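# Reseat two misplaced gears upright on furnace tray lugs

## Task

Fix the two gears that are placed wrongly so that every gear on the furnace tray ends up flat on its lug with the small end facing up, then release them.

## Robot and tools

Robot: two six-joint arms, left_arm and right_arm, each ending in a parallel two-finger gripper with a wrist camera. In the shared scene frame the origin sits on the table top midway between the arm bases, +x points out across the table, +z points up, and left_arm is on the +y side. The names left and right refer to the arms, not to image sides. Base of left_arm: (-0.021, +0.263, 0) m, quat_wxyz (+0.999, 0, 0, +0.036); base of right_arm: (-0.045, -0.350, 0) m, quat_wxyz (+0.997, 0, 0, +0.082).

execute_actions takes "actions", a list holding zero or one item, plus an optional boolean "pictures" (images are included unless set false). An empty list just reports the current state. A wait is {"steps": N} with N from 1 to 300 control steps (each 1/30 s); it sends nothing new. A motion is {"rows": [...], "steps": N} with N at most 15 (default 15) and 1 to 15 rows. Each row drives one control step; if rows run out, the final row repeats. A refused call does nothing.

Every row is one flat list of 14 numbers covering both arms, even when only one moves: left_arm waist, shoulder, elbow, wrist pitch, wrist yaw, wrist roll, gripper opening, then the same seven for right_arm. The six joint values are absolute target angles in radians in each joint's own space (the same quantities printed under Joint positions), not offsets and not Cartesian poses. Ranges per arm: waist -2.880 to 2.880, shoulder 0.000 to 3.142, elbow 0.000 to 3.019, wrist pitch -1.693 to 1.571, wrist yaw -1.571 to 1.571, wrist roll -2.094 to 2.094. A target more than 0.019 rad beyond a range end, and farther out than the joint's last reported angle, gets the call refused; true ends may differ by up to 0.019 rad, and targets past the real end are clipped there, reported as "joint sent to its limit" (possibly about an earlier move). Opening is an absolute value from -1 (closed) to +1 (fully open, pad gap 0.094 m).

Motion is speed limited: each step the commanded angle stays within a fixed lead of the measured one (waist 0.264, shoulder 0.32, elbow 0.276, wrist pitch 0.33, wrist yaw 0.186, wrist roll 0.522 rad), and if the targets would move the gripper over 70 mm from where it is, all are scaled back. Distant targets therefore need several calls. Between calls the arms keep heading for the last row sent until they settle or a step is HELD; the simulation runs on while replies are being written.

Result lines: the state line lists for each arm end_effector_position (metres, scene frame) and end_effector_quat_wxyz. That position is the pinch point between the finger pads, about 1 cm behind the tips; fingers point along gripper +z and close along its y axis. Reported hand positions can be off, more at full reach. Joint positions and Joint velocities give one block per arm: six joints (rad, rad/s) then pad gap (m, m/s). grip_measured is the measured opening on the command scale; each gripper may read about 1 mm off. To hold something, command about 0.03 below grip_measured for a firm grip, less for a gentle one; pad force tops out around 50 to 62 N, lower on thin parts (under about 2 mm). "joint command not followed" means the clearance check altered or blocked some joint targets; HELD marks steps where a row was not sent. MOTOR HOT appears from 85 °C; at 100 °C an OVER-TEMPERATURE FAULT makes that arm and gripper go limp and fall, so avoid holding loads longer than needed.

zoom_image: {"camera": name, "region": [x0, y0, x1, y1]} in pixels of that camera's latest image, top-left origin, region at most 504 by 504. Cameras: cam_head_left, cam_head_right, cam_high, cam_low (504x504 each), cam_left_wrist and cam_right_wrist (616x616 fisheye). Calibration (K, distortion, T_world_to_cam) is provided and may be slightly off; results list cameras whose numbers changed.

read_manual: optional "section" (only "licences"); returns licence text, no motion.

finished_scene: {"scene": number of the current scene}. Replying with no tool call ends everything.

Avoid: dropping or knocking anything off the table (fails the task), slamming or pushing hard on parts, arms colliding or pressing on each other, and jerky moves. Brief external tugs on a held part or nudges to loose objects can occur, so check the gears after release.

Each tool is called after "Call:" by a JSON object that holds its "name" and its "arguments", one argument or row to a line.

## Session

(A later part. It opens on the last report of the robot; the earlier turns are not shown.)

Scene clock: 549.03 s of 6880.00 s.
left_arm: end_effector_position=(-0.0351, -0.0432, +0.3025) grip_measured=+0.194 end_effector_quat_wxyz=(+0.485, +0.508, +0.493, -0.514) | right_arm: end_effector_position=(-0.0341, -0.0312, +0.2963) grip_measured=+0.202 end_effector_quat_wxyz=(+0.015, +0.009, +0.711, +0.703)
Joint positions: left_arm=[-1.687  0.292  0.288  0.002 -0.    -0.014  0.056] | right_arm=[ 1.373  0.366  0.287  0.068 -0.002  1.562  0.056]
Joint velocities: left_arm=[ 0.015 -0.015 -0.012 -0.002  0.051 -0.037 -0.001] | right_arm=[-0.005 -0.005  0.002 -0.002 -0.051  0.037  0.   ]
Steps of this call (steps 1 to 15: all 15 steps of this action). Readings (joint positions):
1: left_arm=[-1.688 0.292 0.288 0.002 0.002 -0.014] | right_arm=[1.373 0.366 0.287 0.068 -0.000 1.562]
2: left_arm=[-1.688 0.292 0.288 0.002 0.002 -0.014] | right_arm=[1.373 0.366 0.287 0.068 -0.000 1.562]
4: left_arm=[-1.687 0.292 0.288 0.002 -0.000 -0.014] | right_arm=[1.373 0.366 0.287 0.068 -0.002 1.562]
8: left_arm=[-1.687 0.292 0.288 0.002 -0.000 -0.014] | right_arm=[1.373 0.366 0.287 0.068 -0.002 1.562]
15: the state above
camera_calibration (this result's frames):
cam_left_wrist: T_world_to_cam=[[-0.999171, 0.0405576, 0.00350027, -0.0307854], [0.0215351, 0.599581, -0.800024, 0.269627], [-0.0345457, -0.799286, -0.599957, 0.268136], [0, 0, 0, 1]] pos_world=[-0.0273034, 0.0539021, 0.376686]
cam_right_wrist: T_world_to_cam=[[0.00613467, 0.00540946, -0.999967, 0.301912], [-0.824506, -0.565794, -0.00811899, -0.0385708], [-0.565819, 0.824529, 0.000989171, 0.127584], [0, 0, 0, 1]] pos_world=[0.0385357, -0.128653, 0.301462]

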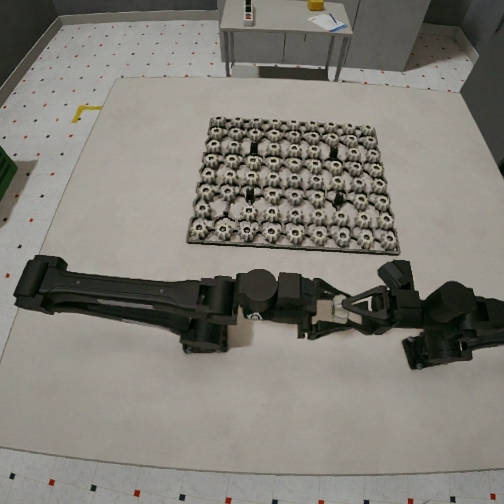

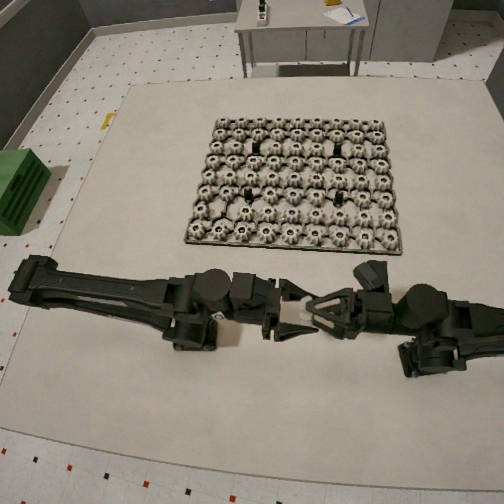

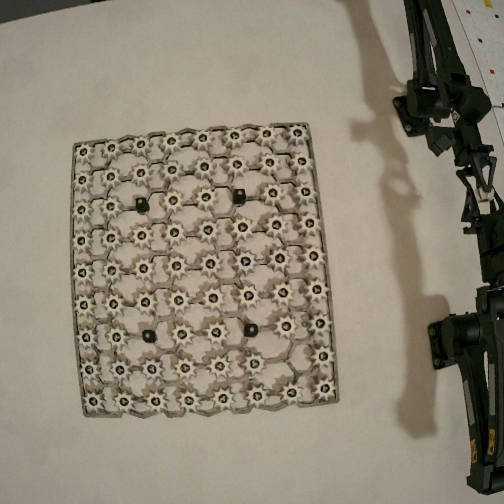

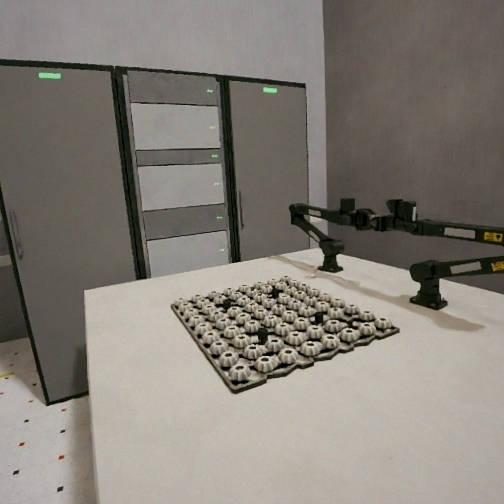

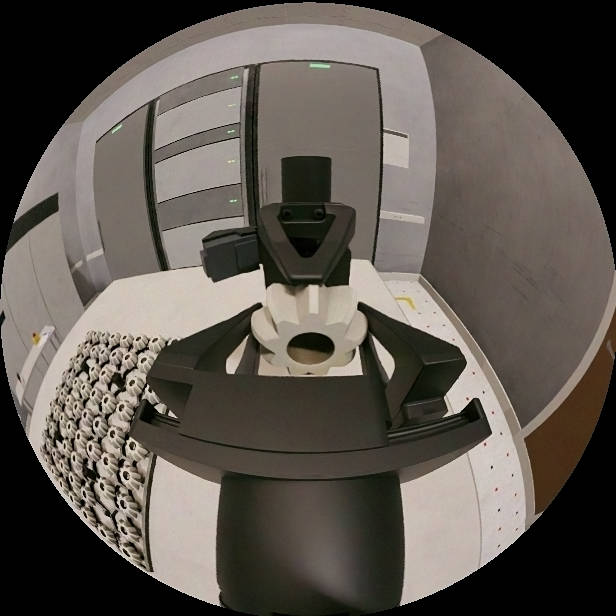

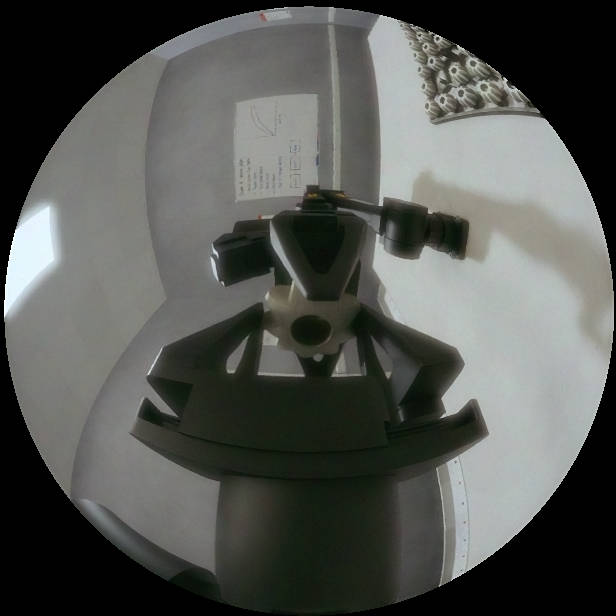

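Call:
{"name": "execute_actions", "arguments": {
  "actions": [
    {"rows": [[-1.682,0.292,0.31,0.02,0,0,0.05, 1.372,0.35,0.34,0.09,0,1.571,1]],"steps":12}
  ],
  "pictures": false
}}

Call:
{"name": "execute_actions", "arguments": {
  "actions": [
    {"rows": [[-1.682,0.292,0.31,0.02,0,0,0.05, 1.372,0.03,0.30,-0.25,0,1.571,1]]}
  ],
  "pictures": false
}}

Call:
{"name": "execute_actions", "arguments": {
  "actions": [
    {"rows": [[-0.97,0.4,0.45,0.0,0,-0.09,0.05, 1.372,0.03,0.30,-0.25,0,1.571,1]]}
  ],
  "pictures": false
}}

Call:
{"name": "execute_actions", "arguments": {
  "actions": [
    {"rows": [[-0.97,1.15,0.80,-1.2,0,-0.09,0.05, 0.9,0.3,0.5,-0.25,0,0,1]]}
  ],
  "pictures": false
}}

Call:
{"name": "execute_actions", "arguments": {
  "actions": [
    {"steps": 15}
  ],
  "pictures": false
}}

Call:
{"name": "execute_actions", "arguments": {
  "actions": [
    {"rows": [[-0.97,1.33,0.635,-0.86,0,-0.09,0.05, 0.9,0.3,0.5,-0.25,0,0,1]]}
  ]
}}

Scene clock: 567.13 s of 6880.00 s.
left_arm: end_effector_position=(-0.0351, -0.0435, +0.3020) grip_measured=+0.194 end_effector_quat_wxyz=(+0.485, +0.508, +0.493, -0.513) | right_arm: end_effector_position=(-0.0341, -0.0328, +0.2997) grip_measured=+1.000 end_effector_quat_wxyz=(+0.015, +0.008, +0.707, +0.707)
Joint positions: left_arm=[-1.687  0.294  0.288  0.002 -0.    -0.014  0.056] | right_arm=[ 1.373  0.356  0.287  0.069 -0.002  1.562  0.094]
Joint velocities: left_arm=[ 0.005 -0.005  0.002 -0.002  0.022 -0.051 -0.   ] | right_arm=[-0.005 -0.005 -0.022 -0.007  0.007  0.007  0.   ]
Steps of this call (steps 1 to 15: the robot went on to your last target; steps 16 to 90: nothing new was sent; then 14.70 s passed at rest; steps 91 to 102: all 12 steps of this action). Readings (joint positions):
91: left_arm=[-1.687 0.292 0.288 0.002 -0.000 -0.014] | right_arm=[1.373 0.366 0.287 0.068 -0.002 1.562]
92: left_arm=[-1.687 0.292 0.288 0.002 -0.000 -0.014] | right_arm=[1.373 0.365 0.287 0.068 -0.002 1.562]
94: left_arm=[-1.687 0.293 0.288 0.002 -0.000 -0.014] | right_arm=[1.373 0.360 0.287 0.069 -0.002 1.562]
98: left_arm=[-1.687 0.294 0.288 0.002 -0.000 -0.014] | right_arm=[1.373 0.356 0.287 0.069 -0.002 1.562]
102: the state above

Scene clock: 567.63 s of 6880.00 s.
left_arm: end_effector_position=(-0.0351, -0.0435, +0.3020) grip_measured=+0.194 end_effector_quat_wxyz=(+0.485, +0.508, +0.493, -0.513) | right_arm: end_effector_position=(-0.0360, -0.0902, +0.3095) grip_measured=+1.000 end_effector_quat_wxyz=(+0.015, +0.009, +0.701, +0.713)
Joint positions: left_arm=[-1.687  0.294  0.288  0.002 -0.    -0.014  0.056] | right_arm=[ 1.373  0.024  0.282 -0.24  -0.001  1.562  0.094]
Joint velocities: left_arm=[-0.015 -0.015 -0.012 -0.002 -0.007  0.037 -0.   ] | right_arm=[-0.005 -0.015 -0.002  0.002 -0.051 -0.007  0.   ]
Steps of this call (steps 1 to 15: all 15 steps of this action). Readings (joint positions):
1: left_arm=[-1.687 0.294 0.288 0.002 -0.000 -0.014] | right_arm=[1.373 0.333 0.290 0.012 -0.002 1.562]
2: left_arm=[-1.687 0.294 0.288 0.002 -0.000 -0.014] | right_arm=[1.373 0.271 0.290 -0.086 -0.002 1.562]
4: left_arm=[-1.687 0.294 0.288 0.002 -0.000 -0.014] | right_arm=[1.373 0.111 0.277 -0.197 -0.002 1.562]
8: left_arm=[-1.687 0.294 0.288 0.002 -0.000 -0.014] | right_arm=[1.373 0.011 0.282 -0.225 -0.001 1.562]
15: the state above

Scene clock: 568.13 s of 6880.00 s.
left_arm: end_effector_position=(+0.1888, +0.0112, +0.2925) grip_measured=+0.195 end_effector_quat_wxyz=(+0.601, +0.288, +0.680, -0.306) | right_arm: end_effector_position=(-0.0360, -0.0902, +0.3095) grip_measured=+1.000 end_effector_quat_wxyz=(+0.015, +0.009, +0.701, +0.713)
Joint positions: left_arm=[-0.951  0.414  0.335 -0.012 -0.006 -0.07   0.056] | right_arm=[ 1.373  0.024  0.282 -0.24  -0.001  1.562  0.094]
Joint velocities: left_arm=[-0.005 -0.005  0.125  0.012 -0.007 -0.11   0.002] | right_arm=[-0.005  0.005 -0.002  0.007 -0.007 -0.007  0.   ]
Steps of this call (steps 1 to 15: all 15 steps of this action). Readings (joint positions):
1: left_arm=[-1.672 0.299 0.290 0.001 0.009 -0.019] | right_arm=[1.373 0.024 0.282 -0.240 -0.001 1.562]
2: left_arm=[-1.629 0.314 0.296 -0.001 0.014 -0.026] | right_arm=[1.373 0.024 0.282 -0.240 -0.001 1.562]
4: left_arm=[-1.504 0.355 0.311 -0.004 0.011 -0.037] | right_arm=[1.373 0.024 0.282 -0.240 -0.001 1.562]
8: left_arm=[-1.222 0.408 0.322 -0.007 0.004 -0.053] | right_arm=[1.373 0.024 0.282 -0.240 -0.001 1.562]
15: the state above

Scene clock: 568.63 s of 6880.00 s.
left_arm: end_effector_position=(+0.1503, +0.0516, +0.0910) grip_measured=+0.195 end_effector_quat_wxyz=(-0.044, +0.395, +0.917, +0.024) | right_arm: end_effector_position=(+0.1044, -0.0860, +0.3409) grip_measured=+1.000 end_effector_quat_wxyz=(+0.531, -0.286, +0.683, +0.412)
Joint positions: left_arm=[-0.962  1.225  0.751 -1.198 -0.002 -0.075  0.056] | right_arm=[ 0.895  0.305  0.452 -0.244  0.002  0.263  0.094]
Joint velocities: left_arm=[ 0.015 -0.317 -0.002 -0.266 -0.051  0.022  0.001] | right_arm=[ 0.063 -0.073  0.007 -0.002 -0.037 -1.678  0.   ]
Steps of this call (steps 1 to 15: all 15 steps of this action). Readings (joint positions):
1: left_arm=[-0.952 0.433 0.362 -0.073 -0.005 -0.071] | right_arm=[1.357 0.038 0.290 -0.242 -0.005 1.507]
2: left_arm=[-0.955 0.489 0.420 -0.191 -0.004 -0.072] | right_arm=[1.309 0.079 0.309 -0.244 -0.006 1.432]
4: left_arm=[-0.960 0.673 0.564 -0.415 -0.003 -0.074] | right_arm=[1.171 0.190 0.368 -0.244 -0.005 1.272]
8: left_arm=[-0.962 1.078 0.815 -0.818 -0.002 -0.074] | right_arm=[0.894 0.326 0.449 -0.244 0.003 0.892]
15: the state above

Scene clock: 569.13 s of 6880.00 s.
left_arm: end_effector_position=(+0.1514, +0.0503, +0.1083) grip_measured=+0.195 end_effector_quat_wxyz=(-0.015, +0.395, +0.918, +0.009) | right_arm: end_effector_position=(+0.1037, -0.0862, +0.3415) grip_measured=+1.000 end_effector_quat_wxyz=(+0.577, -0.367, +0.642, +0.345)
Joint positions: left_arm=[-0.962  1.157  0.752 -1.2   -0.002 -0.076  0.056] | right_arm=[ 0.896  0.302  0.452 -0.244  0.002  0.02   0.094]
Joint velocities: left_arm=[ 0.005 -0.015 -0.002 -0.002  0.037 -0.037  0.   ] | right_arm=[-0.005 -0.015  0.002  0.017  0.037 -0.066  0.   ]
Steps of this call (steps 1 to 15: the robot went on to your last target). Readings (joint positions):
1: left_arm=[-0.962 1.213 0.751 -1.201 -0.002 -0.075] | right_arm=[0.896 0.303 0.452 -0.244 0.002 0.213]
2: left_arm=[-0.962 1.199 0.752 -1.200 -0.002 -0.075] | right_arm=[0.896 0.302 0.452 -0.244 0.002 0.172]
4: left_arm=[-0.962 1.173 0.752 -1.200 -0.002 -0.076] | right_arm=[0.896 0.302 0.452 -0.244 0.002 0.113]
8: left_arm=[-0.962 1.157 0.752 -1.200 -0.002 -0.076] | right_arm=[0.896 0.302 0.452 -0.244 0.002 0.053]
15: the state above

Scene clock: 569.63 s of 6880.00 s.
left_arm: end_effector_position=(+0.1590, +0.0403, +0.0159) grip_measured=+0.194 end_effector_quat_wxyz=(-0.008, +0.395, +0.919, +0.005) | right_arm: end_effector_position=(+0.1037, -0.0862, +0.3415) grip_measured=+1.000 end_effector_quat_wxyz=(+0.579, -0.370, +0.641, +0.343)
Joint positions: left_arm=[-0.963  1.351  0.626 -0.865 -0.001 -0.078  0.056] | right_arm=[ 0.896  0.302  0.452 -0.244  0.002  0.012  0.094]
Joint velocities: left_arm=[-0.015 -0.005  0.002  0.007 -0.022 -0.051 -0.   ] | right_arm=[ 0.005 -0.005  0.012 -0.002 -0.007 -0.037  0.   ]
Steps of this call (steps 1 to 15: all 15 steps of this action). Readings (joint positions):
1: left_arm=[-0.962 1.163 0.739 -1.161 -0.002 -0.076] | right_arm=[0.896 0.302 0.452 -0.244 0.002 0.018]
2: left_arm=[-0.962 1.176 0.718 -1.073 -0.002 -0.076] | right_arm=[0.896 0.302 0.452 -0.244 0.002 0.017]
4: left_arm=[-0.962 1.246 0.678 -0.936 -0.002 -0.076] | right_arm=[0.896 0.302 0.452 -0.244 0.002 0.015]
8: left_arm=[-0.962 1.365 0.630 -0.874 -0.002 -0.076] | right_arm=[0.896 0.302 0.452 -0.244 0.002 0.013]
15: the state above
camera_calibration (this result's frames):
cam_left_wrist: T_world_to_cam=[[-0.73253, -0.680716, -0.0050252, 0.147594], [-0.539771, 0.576328, 0.61359, 0.0537599], [-0.414785, 0.452186, -0.789608, 0.182617], [0, 0, 0, 1]] pos_world=[0.212882, -0.0130907, 0.111951]
cam_right_wrist: T_world_to_cam=[[0.878528, -0.477428, -0.0158337, -0.121662], [-0.328431, -0.579622, -0.745769, 0.243561], [0.346873, 0.66038, -0.666016, 0.369872], [0, 0, 0, 1]] pos_world=[0.058578, -0.161168, 0.426055]

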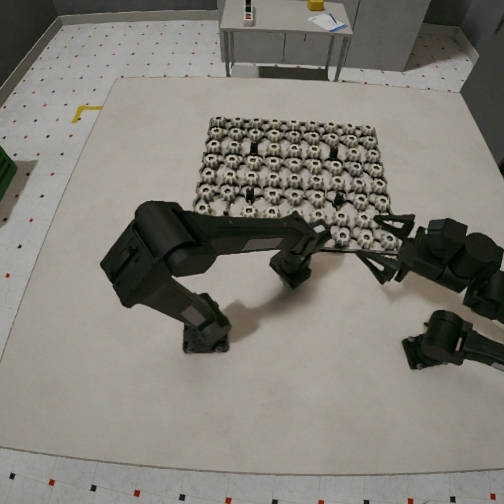

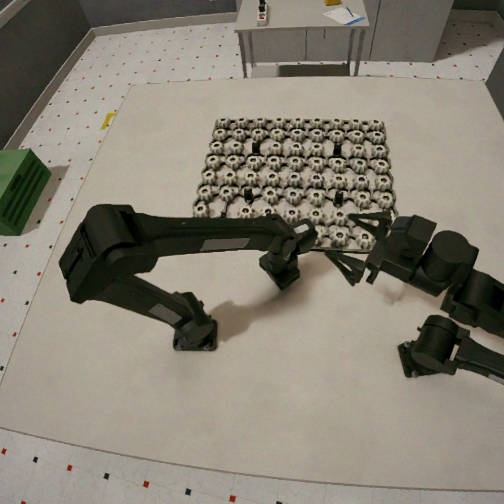

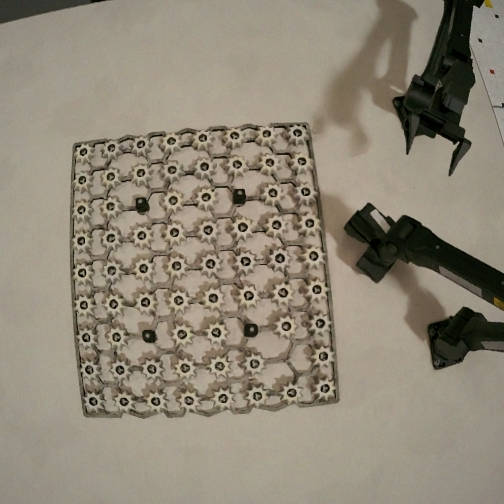

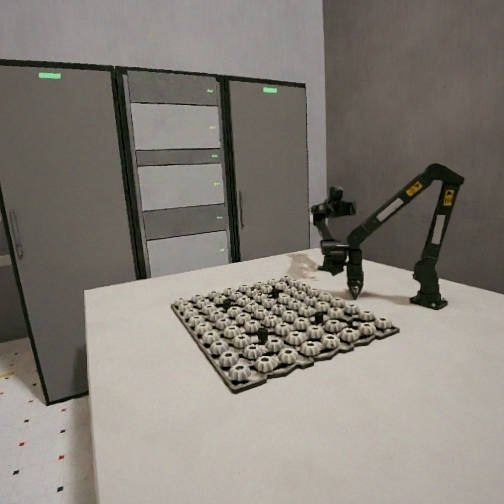

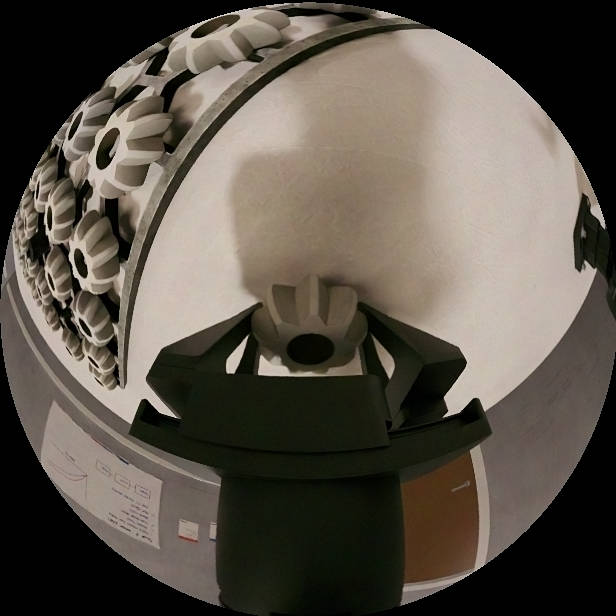

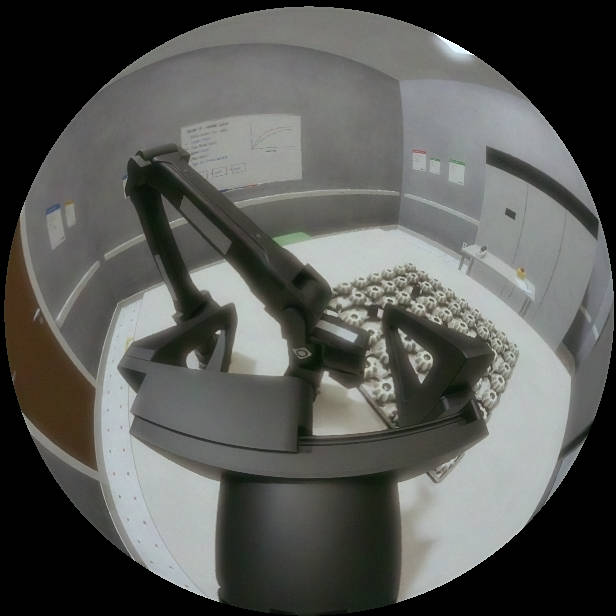

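Call:
{"name": "execute_actions", "arguments": {
  "actions": [
    {"rows": [[-0.97,1.345,0.63,-0.86,0,-0.09,0.6, 0.9,0.3,0.5,-0.25,0,0,1]]}
  ]
}}

Scene clock: 576.73 s of 6880.00 s.
left_arm: end_effector_position=(+0.1590, +0.0403, +0.0159) grip_measured=+0.598 end_effector_quat_wxyz=(-0.008, +0.395, +0.919, +0.005) | right_arm: end_effector_position=(+0.1037, -0.0862, +0.3415) grip_measured=+1.000 end_effector_quat_wxyz=(+0.579, -0.370, +0.641, +0.343)
Joint positions: left_arm=[-0.963  1.351  0.626 -0.865 -0.001 -0.078  0.075] | right_arm=[ 0.896  0.302  0.452 -0.244  0.002  0.012  0.094]
Joint velocities: left_arm=[-0.005 -0.024 -0.002 -0.007  0.037  0.007 -0.   ] | right_arm=[-0.005  0.005  0.007 -0.012  0.066 -0.007  0.   ]
Steps of this call (steps 1 to 15: the robot went on to your last target; steps 16 to 90: nothing new was sent; then 3.60 s passed at rest; steps 91 to 105: all 15 steps of this action). Readings (joint positions):
91: left_arm=[-0.963 1.351 0.626 -0.865 -0.001 -0.078] | right_arm=[0.896 0.302 0.452 -0.244 0.002 0.012]
92: left_arm=[-0.963 1.351 0.626 -0.865 -0.001 -0.078] | right_arm=[0.896 0.302 0.452 -0.244 0.002 0.012]
94: left_arm=[-0.963 1.351 0.626 -0.865 -0.001 -0.078] | right_arm=[0.896 0.302 0.452 -0.244 0.002 0.012]
98: left_arm=[-0.963 1.351 0.626 -0.865 -0.001 -0.078] | right_arm=[0.896 0.302 0.452 -0.244 0.002 0.012]
105: the state above
camera_calibration (this result's frames):
cam_left_wrist: T_world_to_cam=[[-0.73253, -0.680716, -0.0050252, 0.147594], [-0.539771, 0.576328, 0.61359, 0.0537599], [-0.414785, 0.452186, -0.789608, 0.182617], [0, 0, 0, 1]] pos_world=[0.212882, -0.0130907, 0.111951]
cam_right_wrist: T_world_to_cam=[[0.878528, -0.477428, -0.0158337, -0.121662], [-0.328431, -0.579622, -0.745769, 0.243561], [0.346873, 0.66038, -0.666016, 0.369872], [0, 0, 0, 1]] pos_world=[0.058578, -0.161168, 0.426055]

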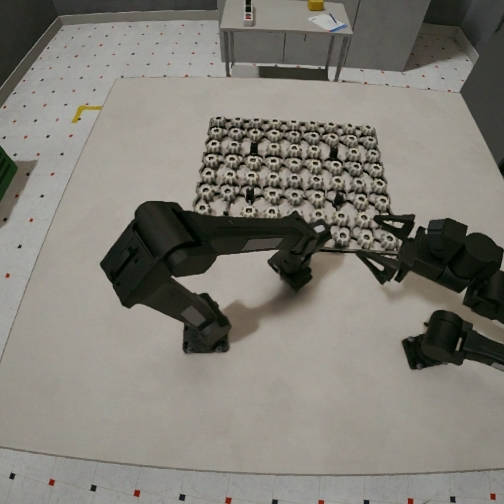

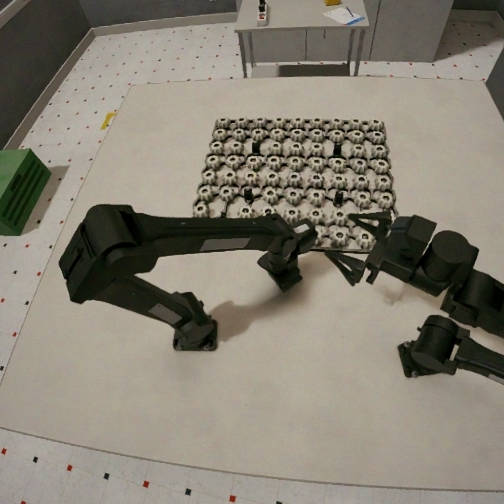

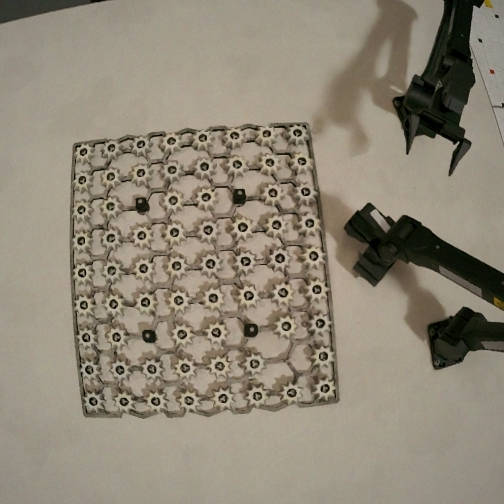

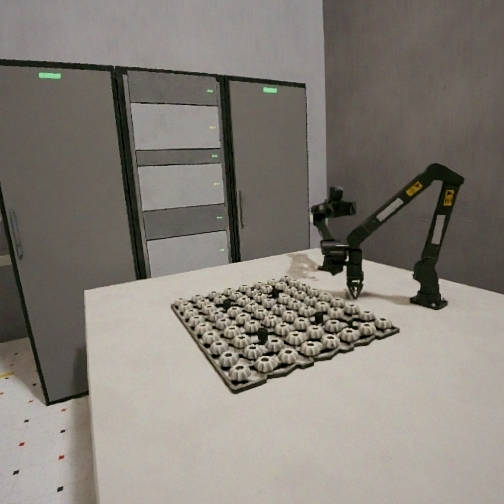

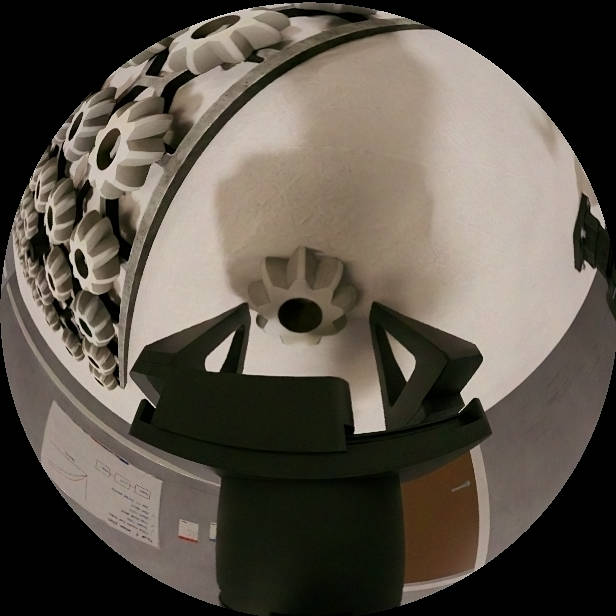

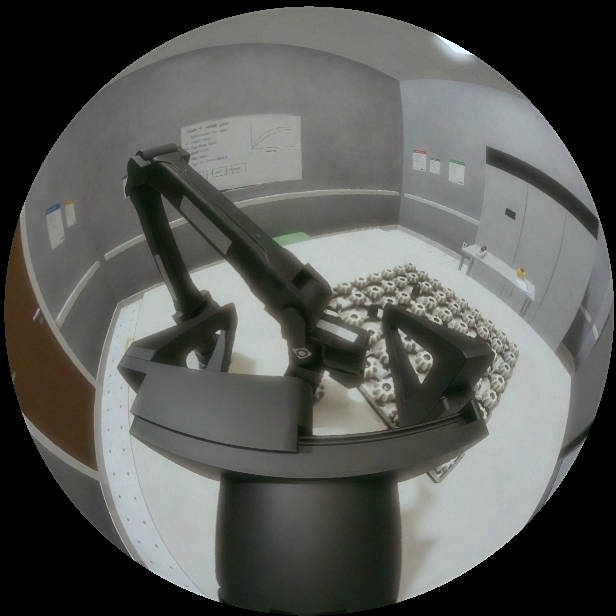

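Call:
{"name": "execute_actions", "arguments": {
  "actions": [
    {"rows": [[-0.93,1.37,0.675,-0.84,0,-0.09,0.6, 0.9,0.3,0.5,-0.25,0,0,1]]}
  ],
  "pictures": false
}}

Call:
{"name": "execute_actions", "arguments": {
  "actions": [
    {"rows": [[-0.93,1.37,0.675,-0.84,0,-0.09,0.05, 0.9,0.3,0.5,-0.25,0,0,1]],"steps":12}
  ]
}}

Scene clock: 591.87 s of 6880.00 s.
left_arm: end_effector_position=(+0.1672, +0.0423, +0.0155) grip_measured=+0.598 end_effector_quat_wxyz=(-0.002, +0.383, +0.924, +0.002) | right_arm: end_effector_position=(+0.1037, -0.0862, +0.3415) grip_measured=+1.000 end_effector_quat_wxyz=(+0.579, -0.370, +0.641, +0.343)
Joint positions: left_arm=[-0.936  1.353  0.627 -0.85  -0.001 -0.078  0.075] | right_arm=[ 0.896  0.302  0.452 -0.244  0.002  0.011  0.094]
Joint velocities: left_arm=[-0.005 -0.015  0.002 -0.022 -0.066  0.051 -0.   ] | right_arm=[ 0.005 -0.015 -0.007  0.002 -0.022  0.007  0.   ]
Steps of this call (steps 1 to 15: the robot went on to your last target; steps 16 to 90: nothing new was sent; then 11.63 s passed at rest; steps 91 to 105: all 15 steps of this action). Readings (joint positions):
91: left_arm=[-0.961 1.351 0.626 -0.863 -0.001 -0.078] | right_arm=[0.896 0.302 0.452 -0.244 0.002 0.012]
92: left_arm=[-0.957 1.351 0.626 -0.859 -0.001 -0.078] | right_arm=[0.896 0.302 0.452 -0.244 0.002 0.011]
94: left_arm=[-0.945 1.352 0.627 -0.852 -0.001 -0.078] | right_arm=[0.896 0.302 0.452 -0.244 0.002 0.011]
98: left_arm=[-0.936 1.353 0.627 -0.850 -0.001 -0.078] | right_arm=[0.896 0.302 0.452 -0.244 0.002 0.011]
105: the state above

Scene clock: 592.27 s of 6880.00 s.
left_arm: end_effector_position=(+0.1678, +0.0415, +0.0160) grip_measured=+0.078 end_effector_quat_wxyz=(-0.002, +0.382, +0.924, +0.000) | right_arm: end_effector_position=(+0.1037, -0.0862, +0.3415) grip_measured=+1.000 end_effector_quat_wxyz=(+0.579, -0.370, +0.641, +0.343)
Joint positions: left_arm=[-0.935  1.353  0.629 -0.85   0.001 -0.079  0.051] | right_arm=[ 0.896  0.302  0.452 -0.244  0.002  0.011  0.094]
Joint velocities: left_arm=[ 0.024 -0.015 -0.007 -0.002  0.139 -0.037  0.   ] | right_arm=[-0.005  0.005  0.007 -0.002  0.022 -0.051  0.   ]
Steps of this call (steps 1 to 12: all 12 steps of this action). Readings (joint positions):
1: left_arm=[-0.936 1.353 0.627 -0.850 -0.001 -0.078] | right_arm=[0.896 0.302 0.452 -0.244 0.002 0.011]
2: left_arm=[-0.936 1.353 0.627 -0.850 0.003 -0.078] | right_arm=[0.896 0.302 0.452 -0.244 0.002 0.011]
4: left_arm=[-0.935 1.353 0.628 -0.850 0.001 -0.079] | right_arm=[0.896 0.302 0.452 -0.244 0.002 0.011]
8: left_arm=[-0.935 1.353 0.629 -0.850 0.001 -0.079] | right_arm=[0.896 0.302 0.452 -0.244 0.002 0.011]
12: the state above
camera_calibration (this result's frames):
cam_left_wrist: T_world_to_cam=[[-0.712979, -0.701184, -0.0016885, 0.152384], [-0.560973, 0.568961, 0.601325, 0.0619131], [-0.420679, 0.429679, -0.799003, 0.187951], [0, 0, 0, 1]] pos_world=[0.222445, -0.00913573, 0.1132]
cam_right_wrist: T_world_to_cam=[[0.878551, -0.477399, -0.015454, -0.121792], [-0.328163, -0.579773, -0.74577, 0.243521], [0.34707, 0.660268, -0.666025, 0.369845], [0, 0, 0, 1]] pos_world=[0.0585527, -0.161154, 0.426054]

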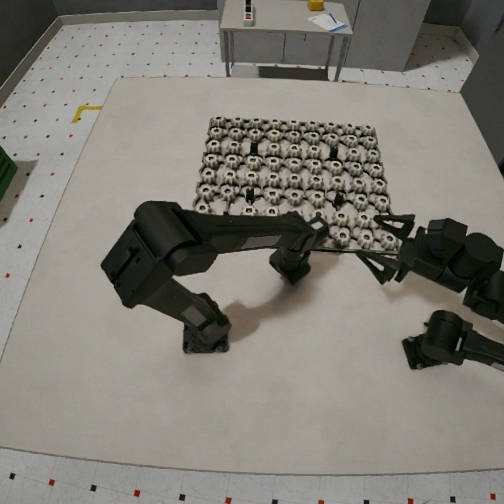

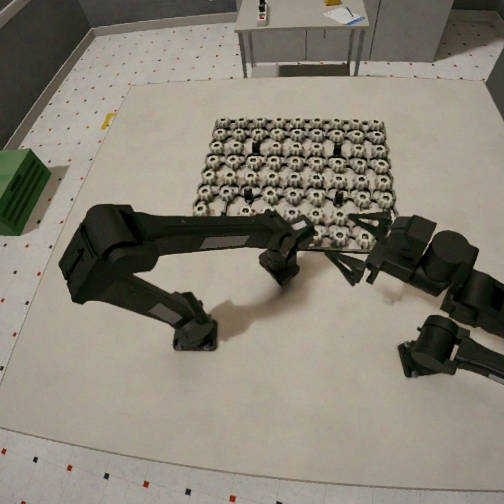

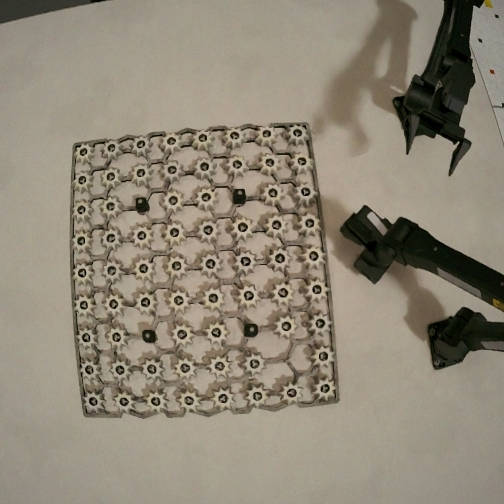

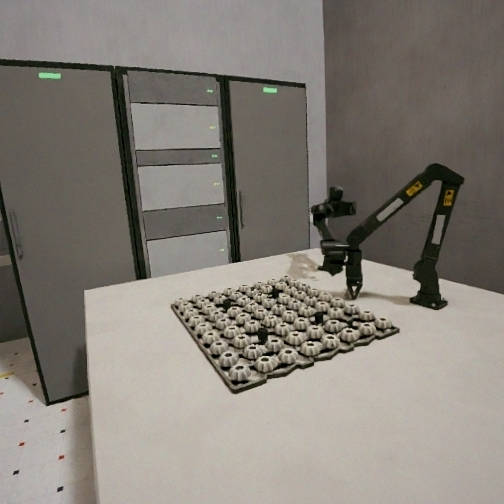

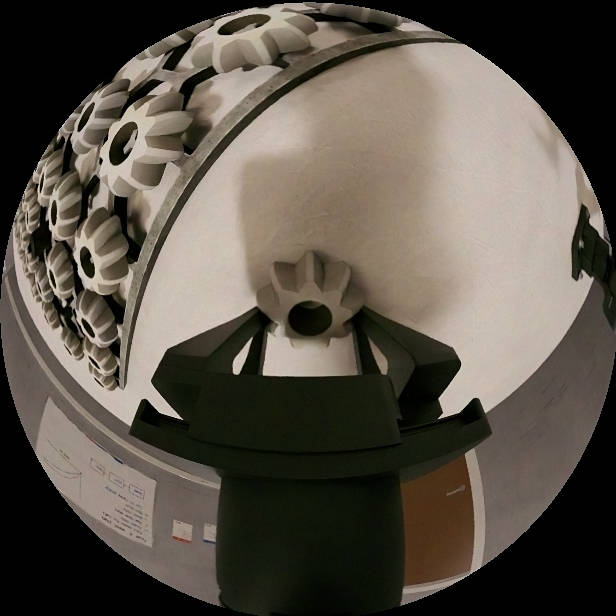

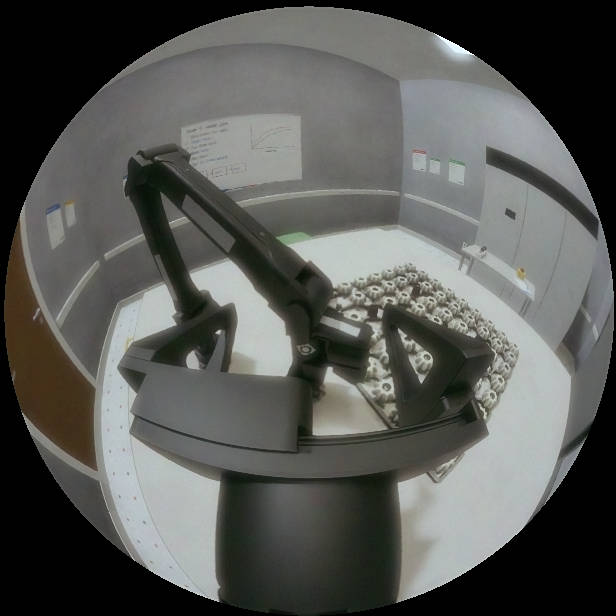

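Call:
{"name": "execute_actions", "arguments": {
  "actions": [
    {"rows": [[-0.93,1.37,0.675,-0.84,0,-0.09,0.6, 0.9,0.3,0.5,-0.25,0,0,1]],"steps":8}
  ],
  "pictures": false
}}

Call:
{"name": "execute_actions", "arguments": {
  "actions": [
    {"rows": [[-0.93,1.41,0.675,-0.80,0,-0.09,0.6, 0.9,0.3,0.5,-0.25,0,0,1]],"steps":12}
  ],
  "pictures": false
}}

Call:
{"name": "execute_actions", "arguments": {
  "actions": [
    {"rows": [[-0.93,1.41,0.675,-0.80,0,-0.09,0.0, 0.9,0.3,0.5,-0.25,0,0,1]],"steps":12}
  ]
}}

Scene clock: 601.83 s of 6880.00 s.
left_arm: end_effector_position=(+0.1678, +0.0415, +0.0159) grip_measured=+0.598 end_effector_quat_wxyz=(-0.002, +0.382, +0.924, +0.000) | right_arm: end_effector_position=(+0.1037, -0.0862, +0.3415) grip_measured=+1.000 end_effector_quat_wxyz=(+0.579, -0.370, +0.641, +0.343)
Joint positions: left_arm=[-0.935  1.353  0.629 -0.85   0.001 -0.079  0.075] | right_arm=[ 0.896  0.302  0.452 -0.244  0.002  0.011  0.094]
Joint velocities: left_arm=[-0.005 -0.005 -0.007  0.007 -0.051  0.095 -0.   ] | right_arm=[-0.005  0.005  0.012 -0.002 -0.007  0.007  0.   ]
Steps of this call (steps 1 to 15: the robot went on to your last target; steps 16 to 90: nothing new was sent; then 6.30 s passed at rest; steps 91 to 98: all 8 steps of this action). Readings (joint positions):
91: left_arm=[-0.935 1.353 0.629 -0.850 0.001 -0.079] | right_arm=[0.896 0.302 0.452 -0.244 0.002 0.011]
92: left_arm=[-0.935 1.353 0.629 -0.850 0.001 -0.079] | right_arm=[0.896 0.302 0.452 -0.244 0.002 0.011]
94: left_arm=[-0.935 1.353 0.629 -0.850 0.001 -0.079] | right_arm=[0.896 0.302 0.452 -0.244 0.002 0.011]
98: the state above

Scene clock: 602.23 s of 6880.00 s.
left_arm: end_effector_position=(+0.1746, +0.0339, +0.0104) grip_measured=+0.598 end_effector_quat_wxyz=(+0.004, +0.382, +0.924, -0.002) | right_arm: end_effector_position=(+0.1037, -0.0862, +0.3415) grip_measured=+1.000 end_effector_quat_wxyz=(+0.579, -0.370, +0.641, +0.343)
Joint positions: left_arm=[-0.935  1.385  0.64  -0.817  0.    -0.079  0.075] | right_arm=[ 0.896  0.302  0.452 -0.244  0.002  0.011  0.094]
Joint velocities: left_arm=[-0.015 -0.005 -0.012 -0.002 -0.066  0.051 -0.   ] | right_arm=[ 0.005 -0.005 -0.017 -0.002  0.051  0.037  0.   ]
Steps of this call (steps 1 to 12: all 12 steps of this action). Readings (joint positions):
1: left_arm=[-0.935 1.356 0.629 -0.844 0.001 -0.079] | right_arm=[0.896 0.302 0.452 -0.244 0.002 0.011]
2: left_arm=[-0.935 1.362 0.629 -0.832 0.001 -0.079] | right_arm=[0.896 0.302 0.452 -0.244 0.002 0.011]
4: left_arm=[-0.935 1.380 0.634 -0.819 0.001 -0.079] | right_arm=[0.896 0.302 0.452 -0.244 0.002 0.011]
8: left_arm=[-0.935 1.385 0.640 -0.817 0.000 -0.079] | right_arm=[0.896 0.302 0.452 -0.244 0.002 0.011]
12: the state above

Scene clock: 602.63 s of 6880.00 s.
left_arm: end_effector_position=(+0.1754, +0.0330, +0.0103) grip_measured=+0.200 end_effector_quat_wxyz=(+0.006, +0.382, +0.924, -0.003) | right_arm: end_effector_position=(+0.1037, -0.0862, +0.3415) grip_measured=+1.000 end_effector_quat_wxyz=(+0.579, -0.370, +0.641, +0.343)
Joint positions: left_arm=[-0.935  1.386  0.64  -0.811 -0.    -0.079  0.056] | right_arm=[ 0.896  0.302  0.452 -0.244  0.002  0.011  0.094]
Joint velocities: left_arm=[-0.005 -0.005  0.002  0.002  0.051 -0.007 -0.   ] | right_arm=[-0.005 -0.005  0.017  0.002 -0.022 -0.022  0.   ]
Steps of this call (steps 1 to 12: all 12 steps of this action). Readings (joint positions):
1: left_arm=[-0.935 1.385 0.640 -0.816 0.000 -0.079] | right_arm=[0.896 0.302 0.452 -0.244 0.002 0.011]
2: left_arm=[-0.935 1.385 0.640 -0.814 0.000 -0.079] | right_arm=[0.896 0.302 0.452 -0.244 0.002 0.011]
4: left_arm=[-0.935 1.386 0.640 -0.812 0.000 -0.079] | right_arm=[0.896 0.302 0.452 -0.244 0.002 0.011]
8: left_arm=[-0.935 1.386 0.640 -0.811 -0.000 -0.079] | right_arm=[0.896 0.302 0.452 -0.244 0.002 0.011]
12: the state above
camera_calibration (this result's frames):
cam_left_wrist: T_world_to_cam=[[-0.712683, -0.701484, -0.00203278, 0.151821], [-0.568525, 0.575899, 0.587469, 0.0756739], [-0.410929, 0.419835, -0.809244, 0.18892], [0, 0, 0, 1]] pos_world=[0.228856, -0.016396, 0.108735]
cam_right_wrist: T_world_to_cam=[[0.878551, -0.477399, -0.015454, -0.121792], [-0.328163, -0.579773, -0.74577, 0.243521], [0.34707, 0.660268, -0.666025, 0.369845], [0, 0, 0, 1]] pos_world=[0.0585527, -0.161154, 0.426054]

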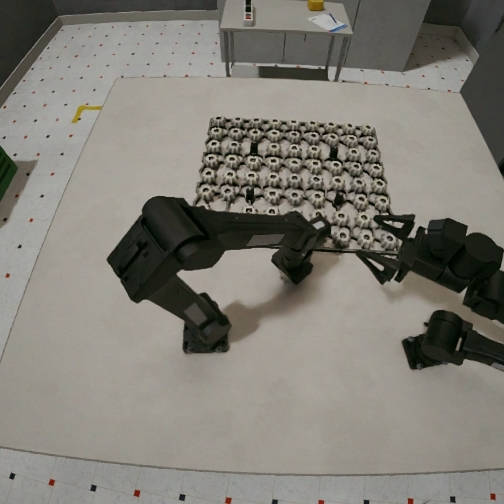

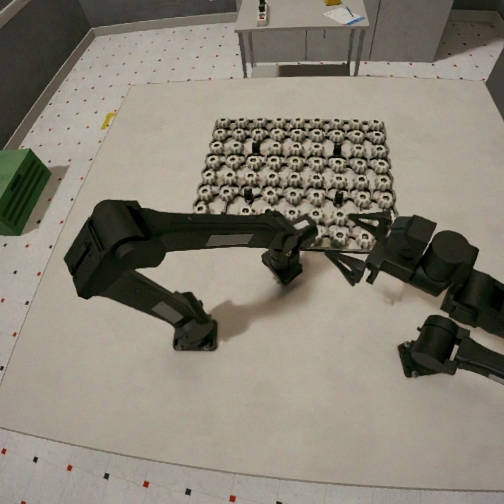

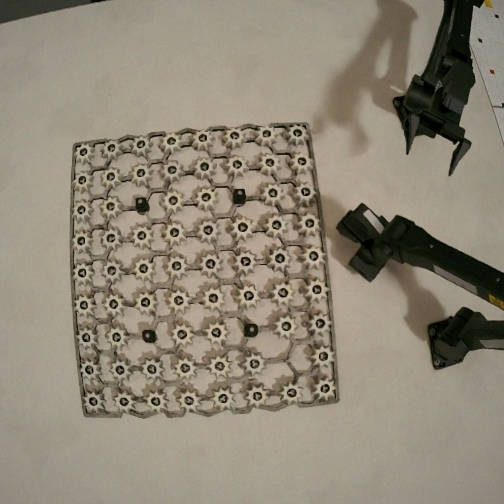

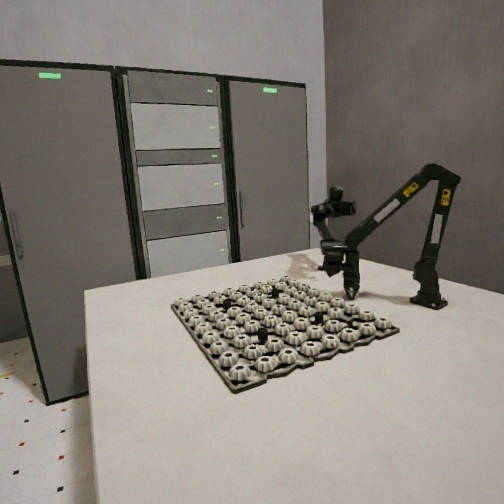

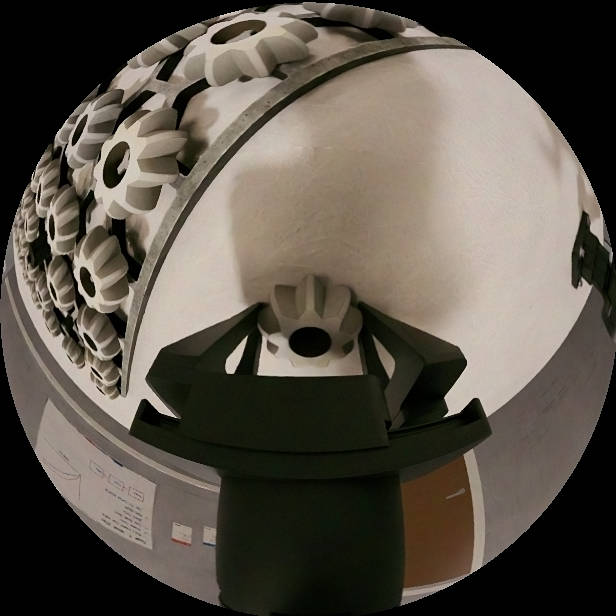

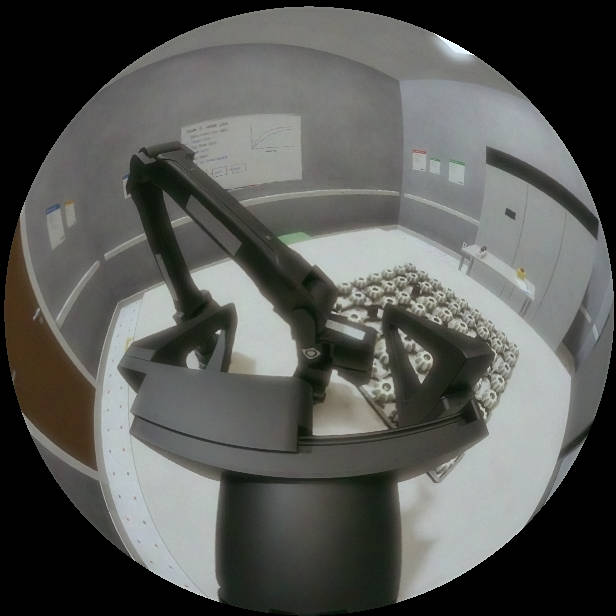

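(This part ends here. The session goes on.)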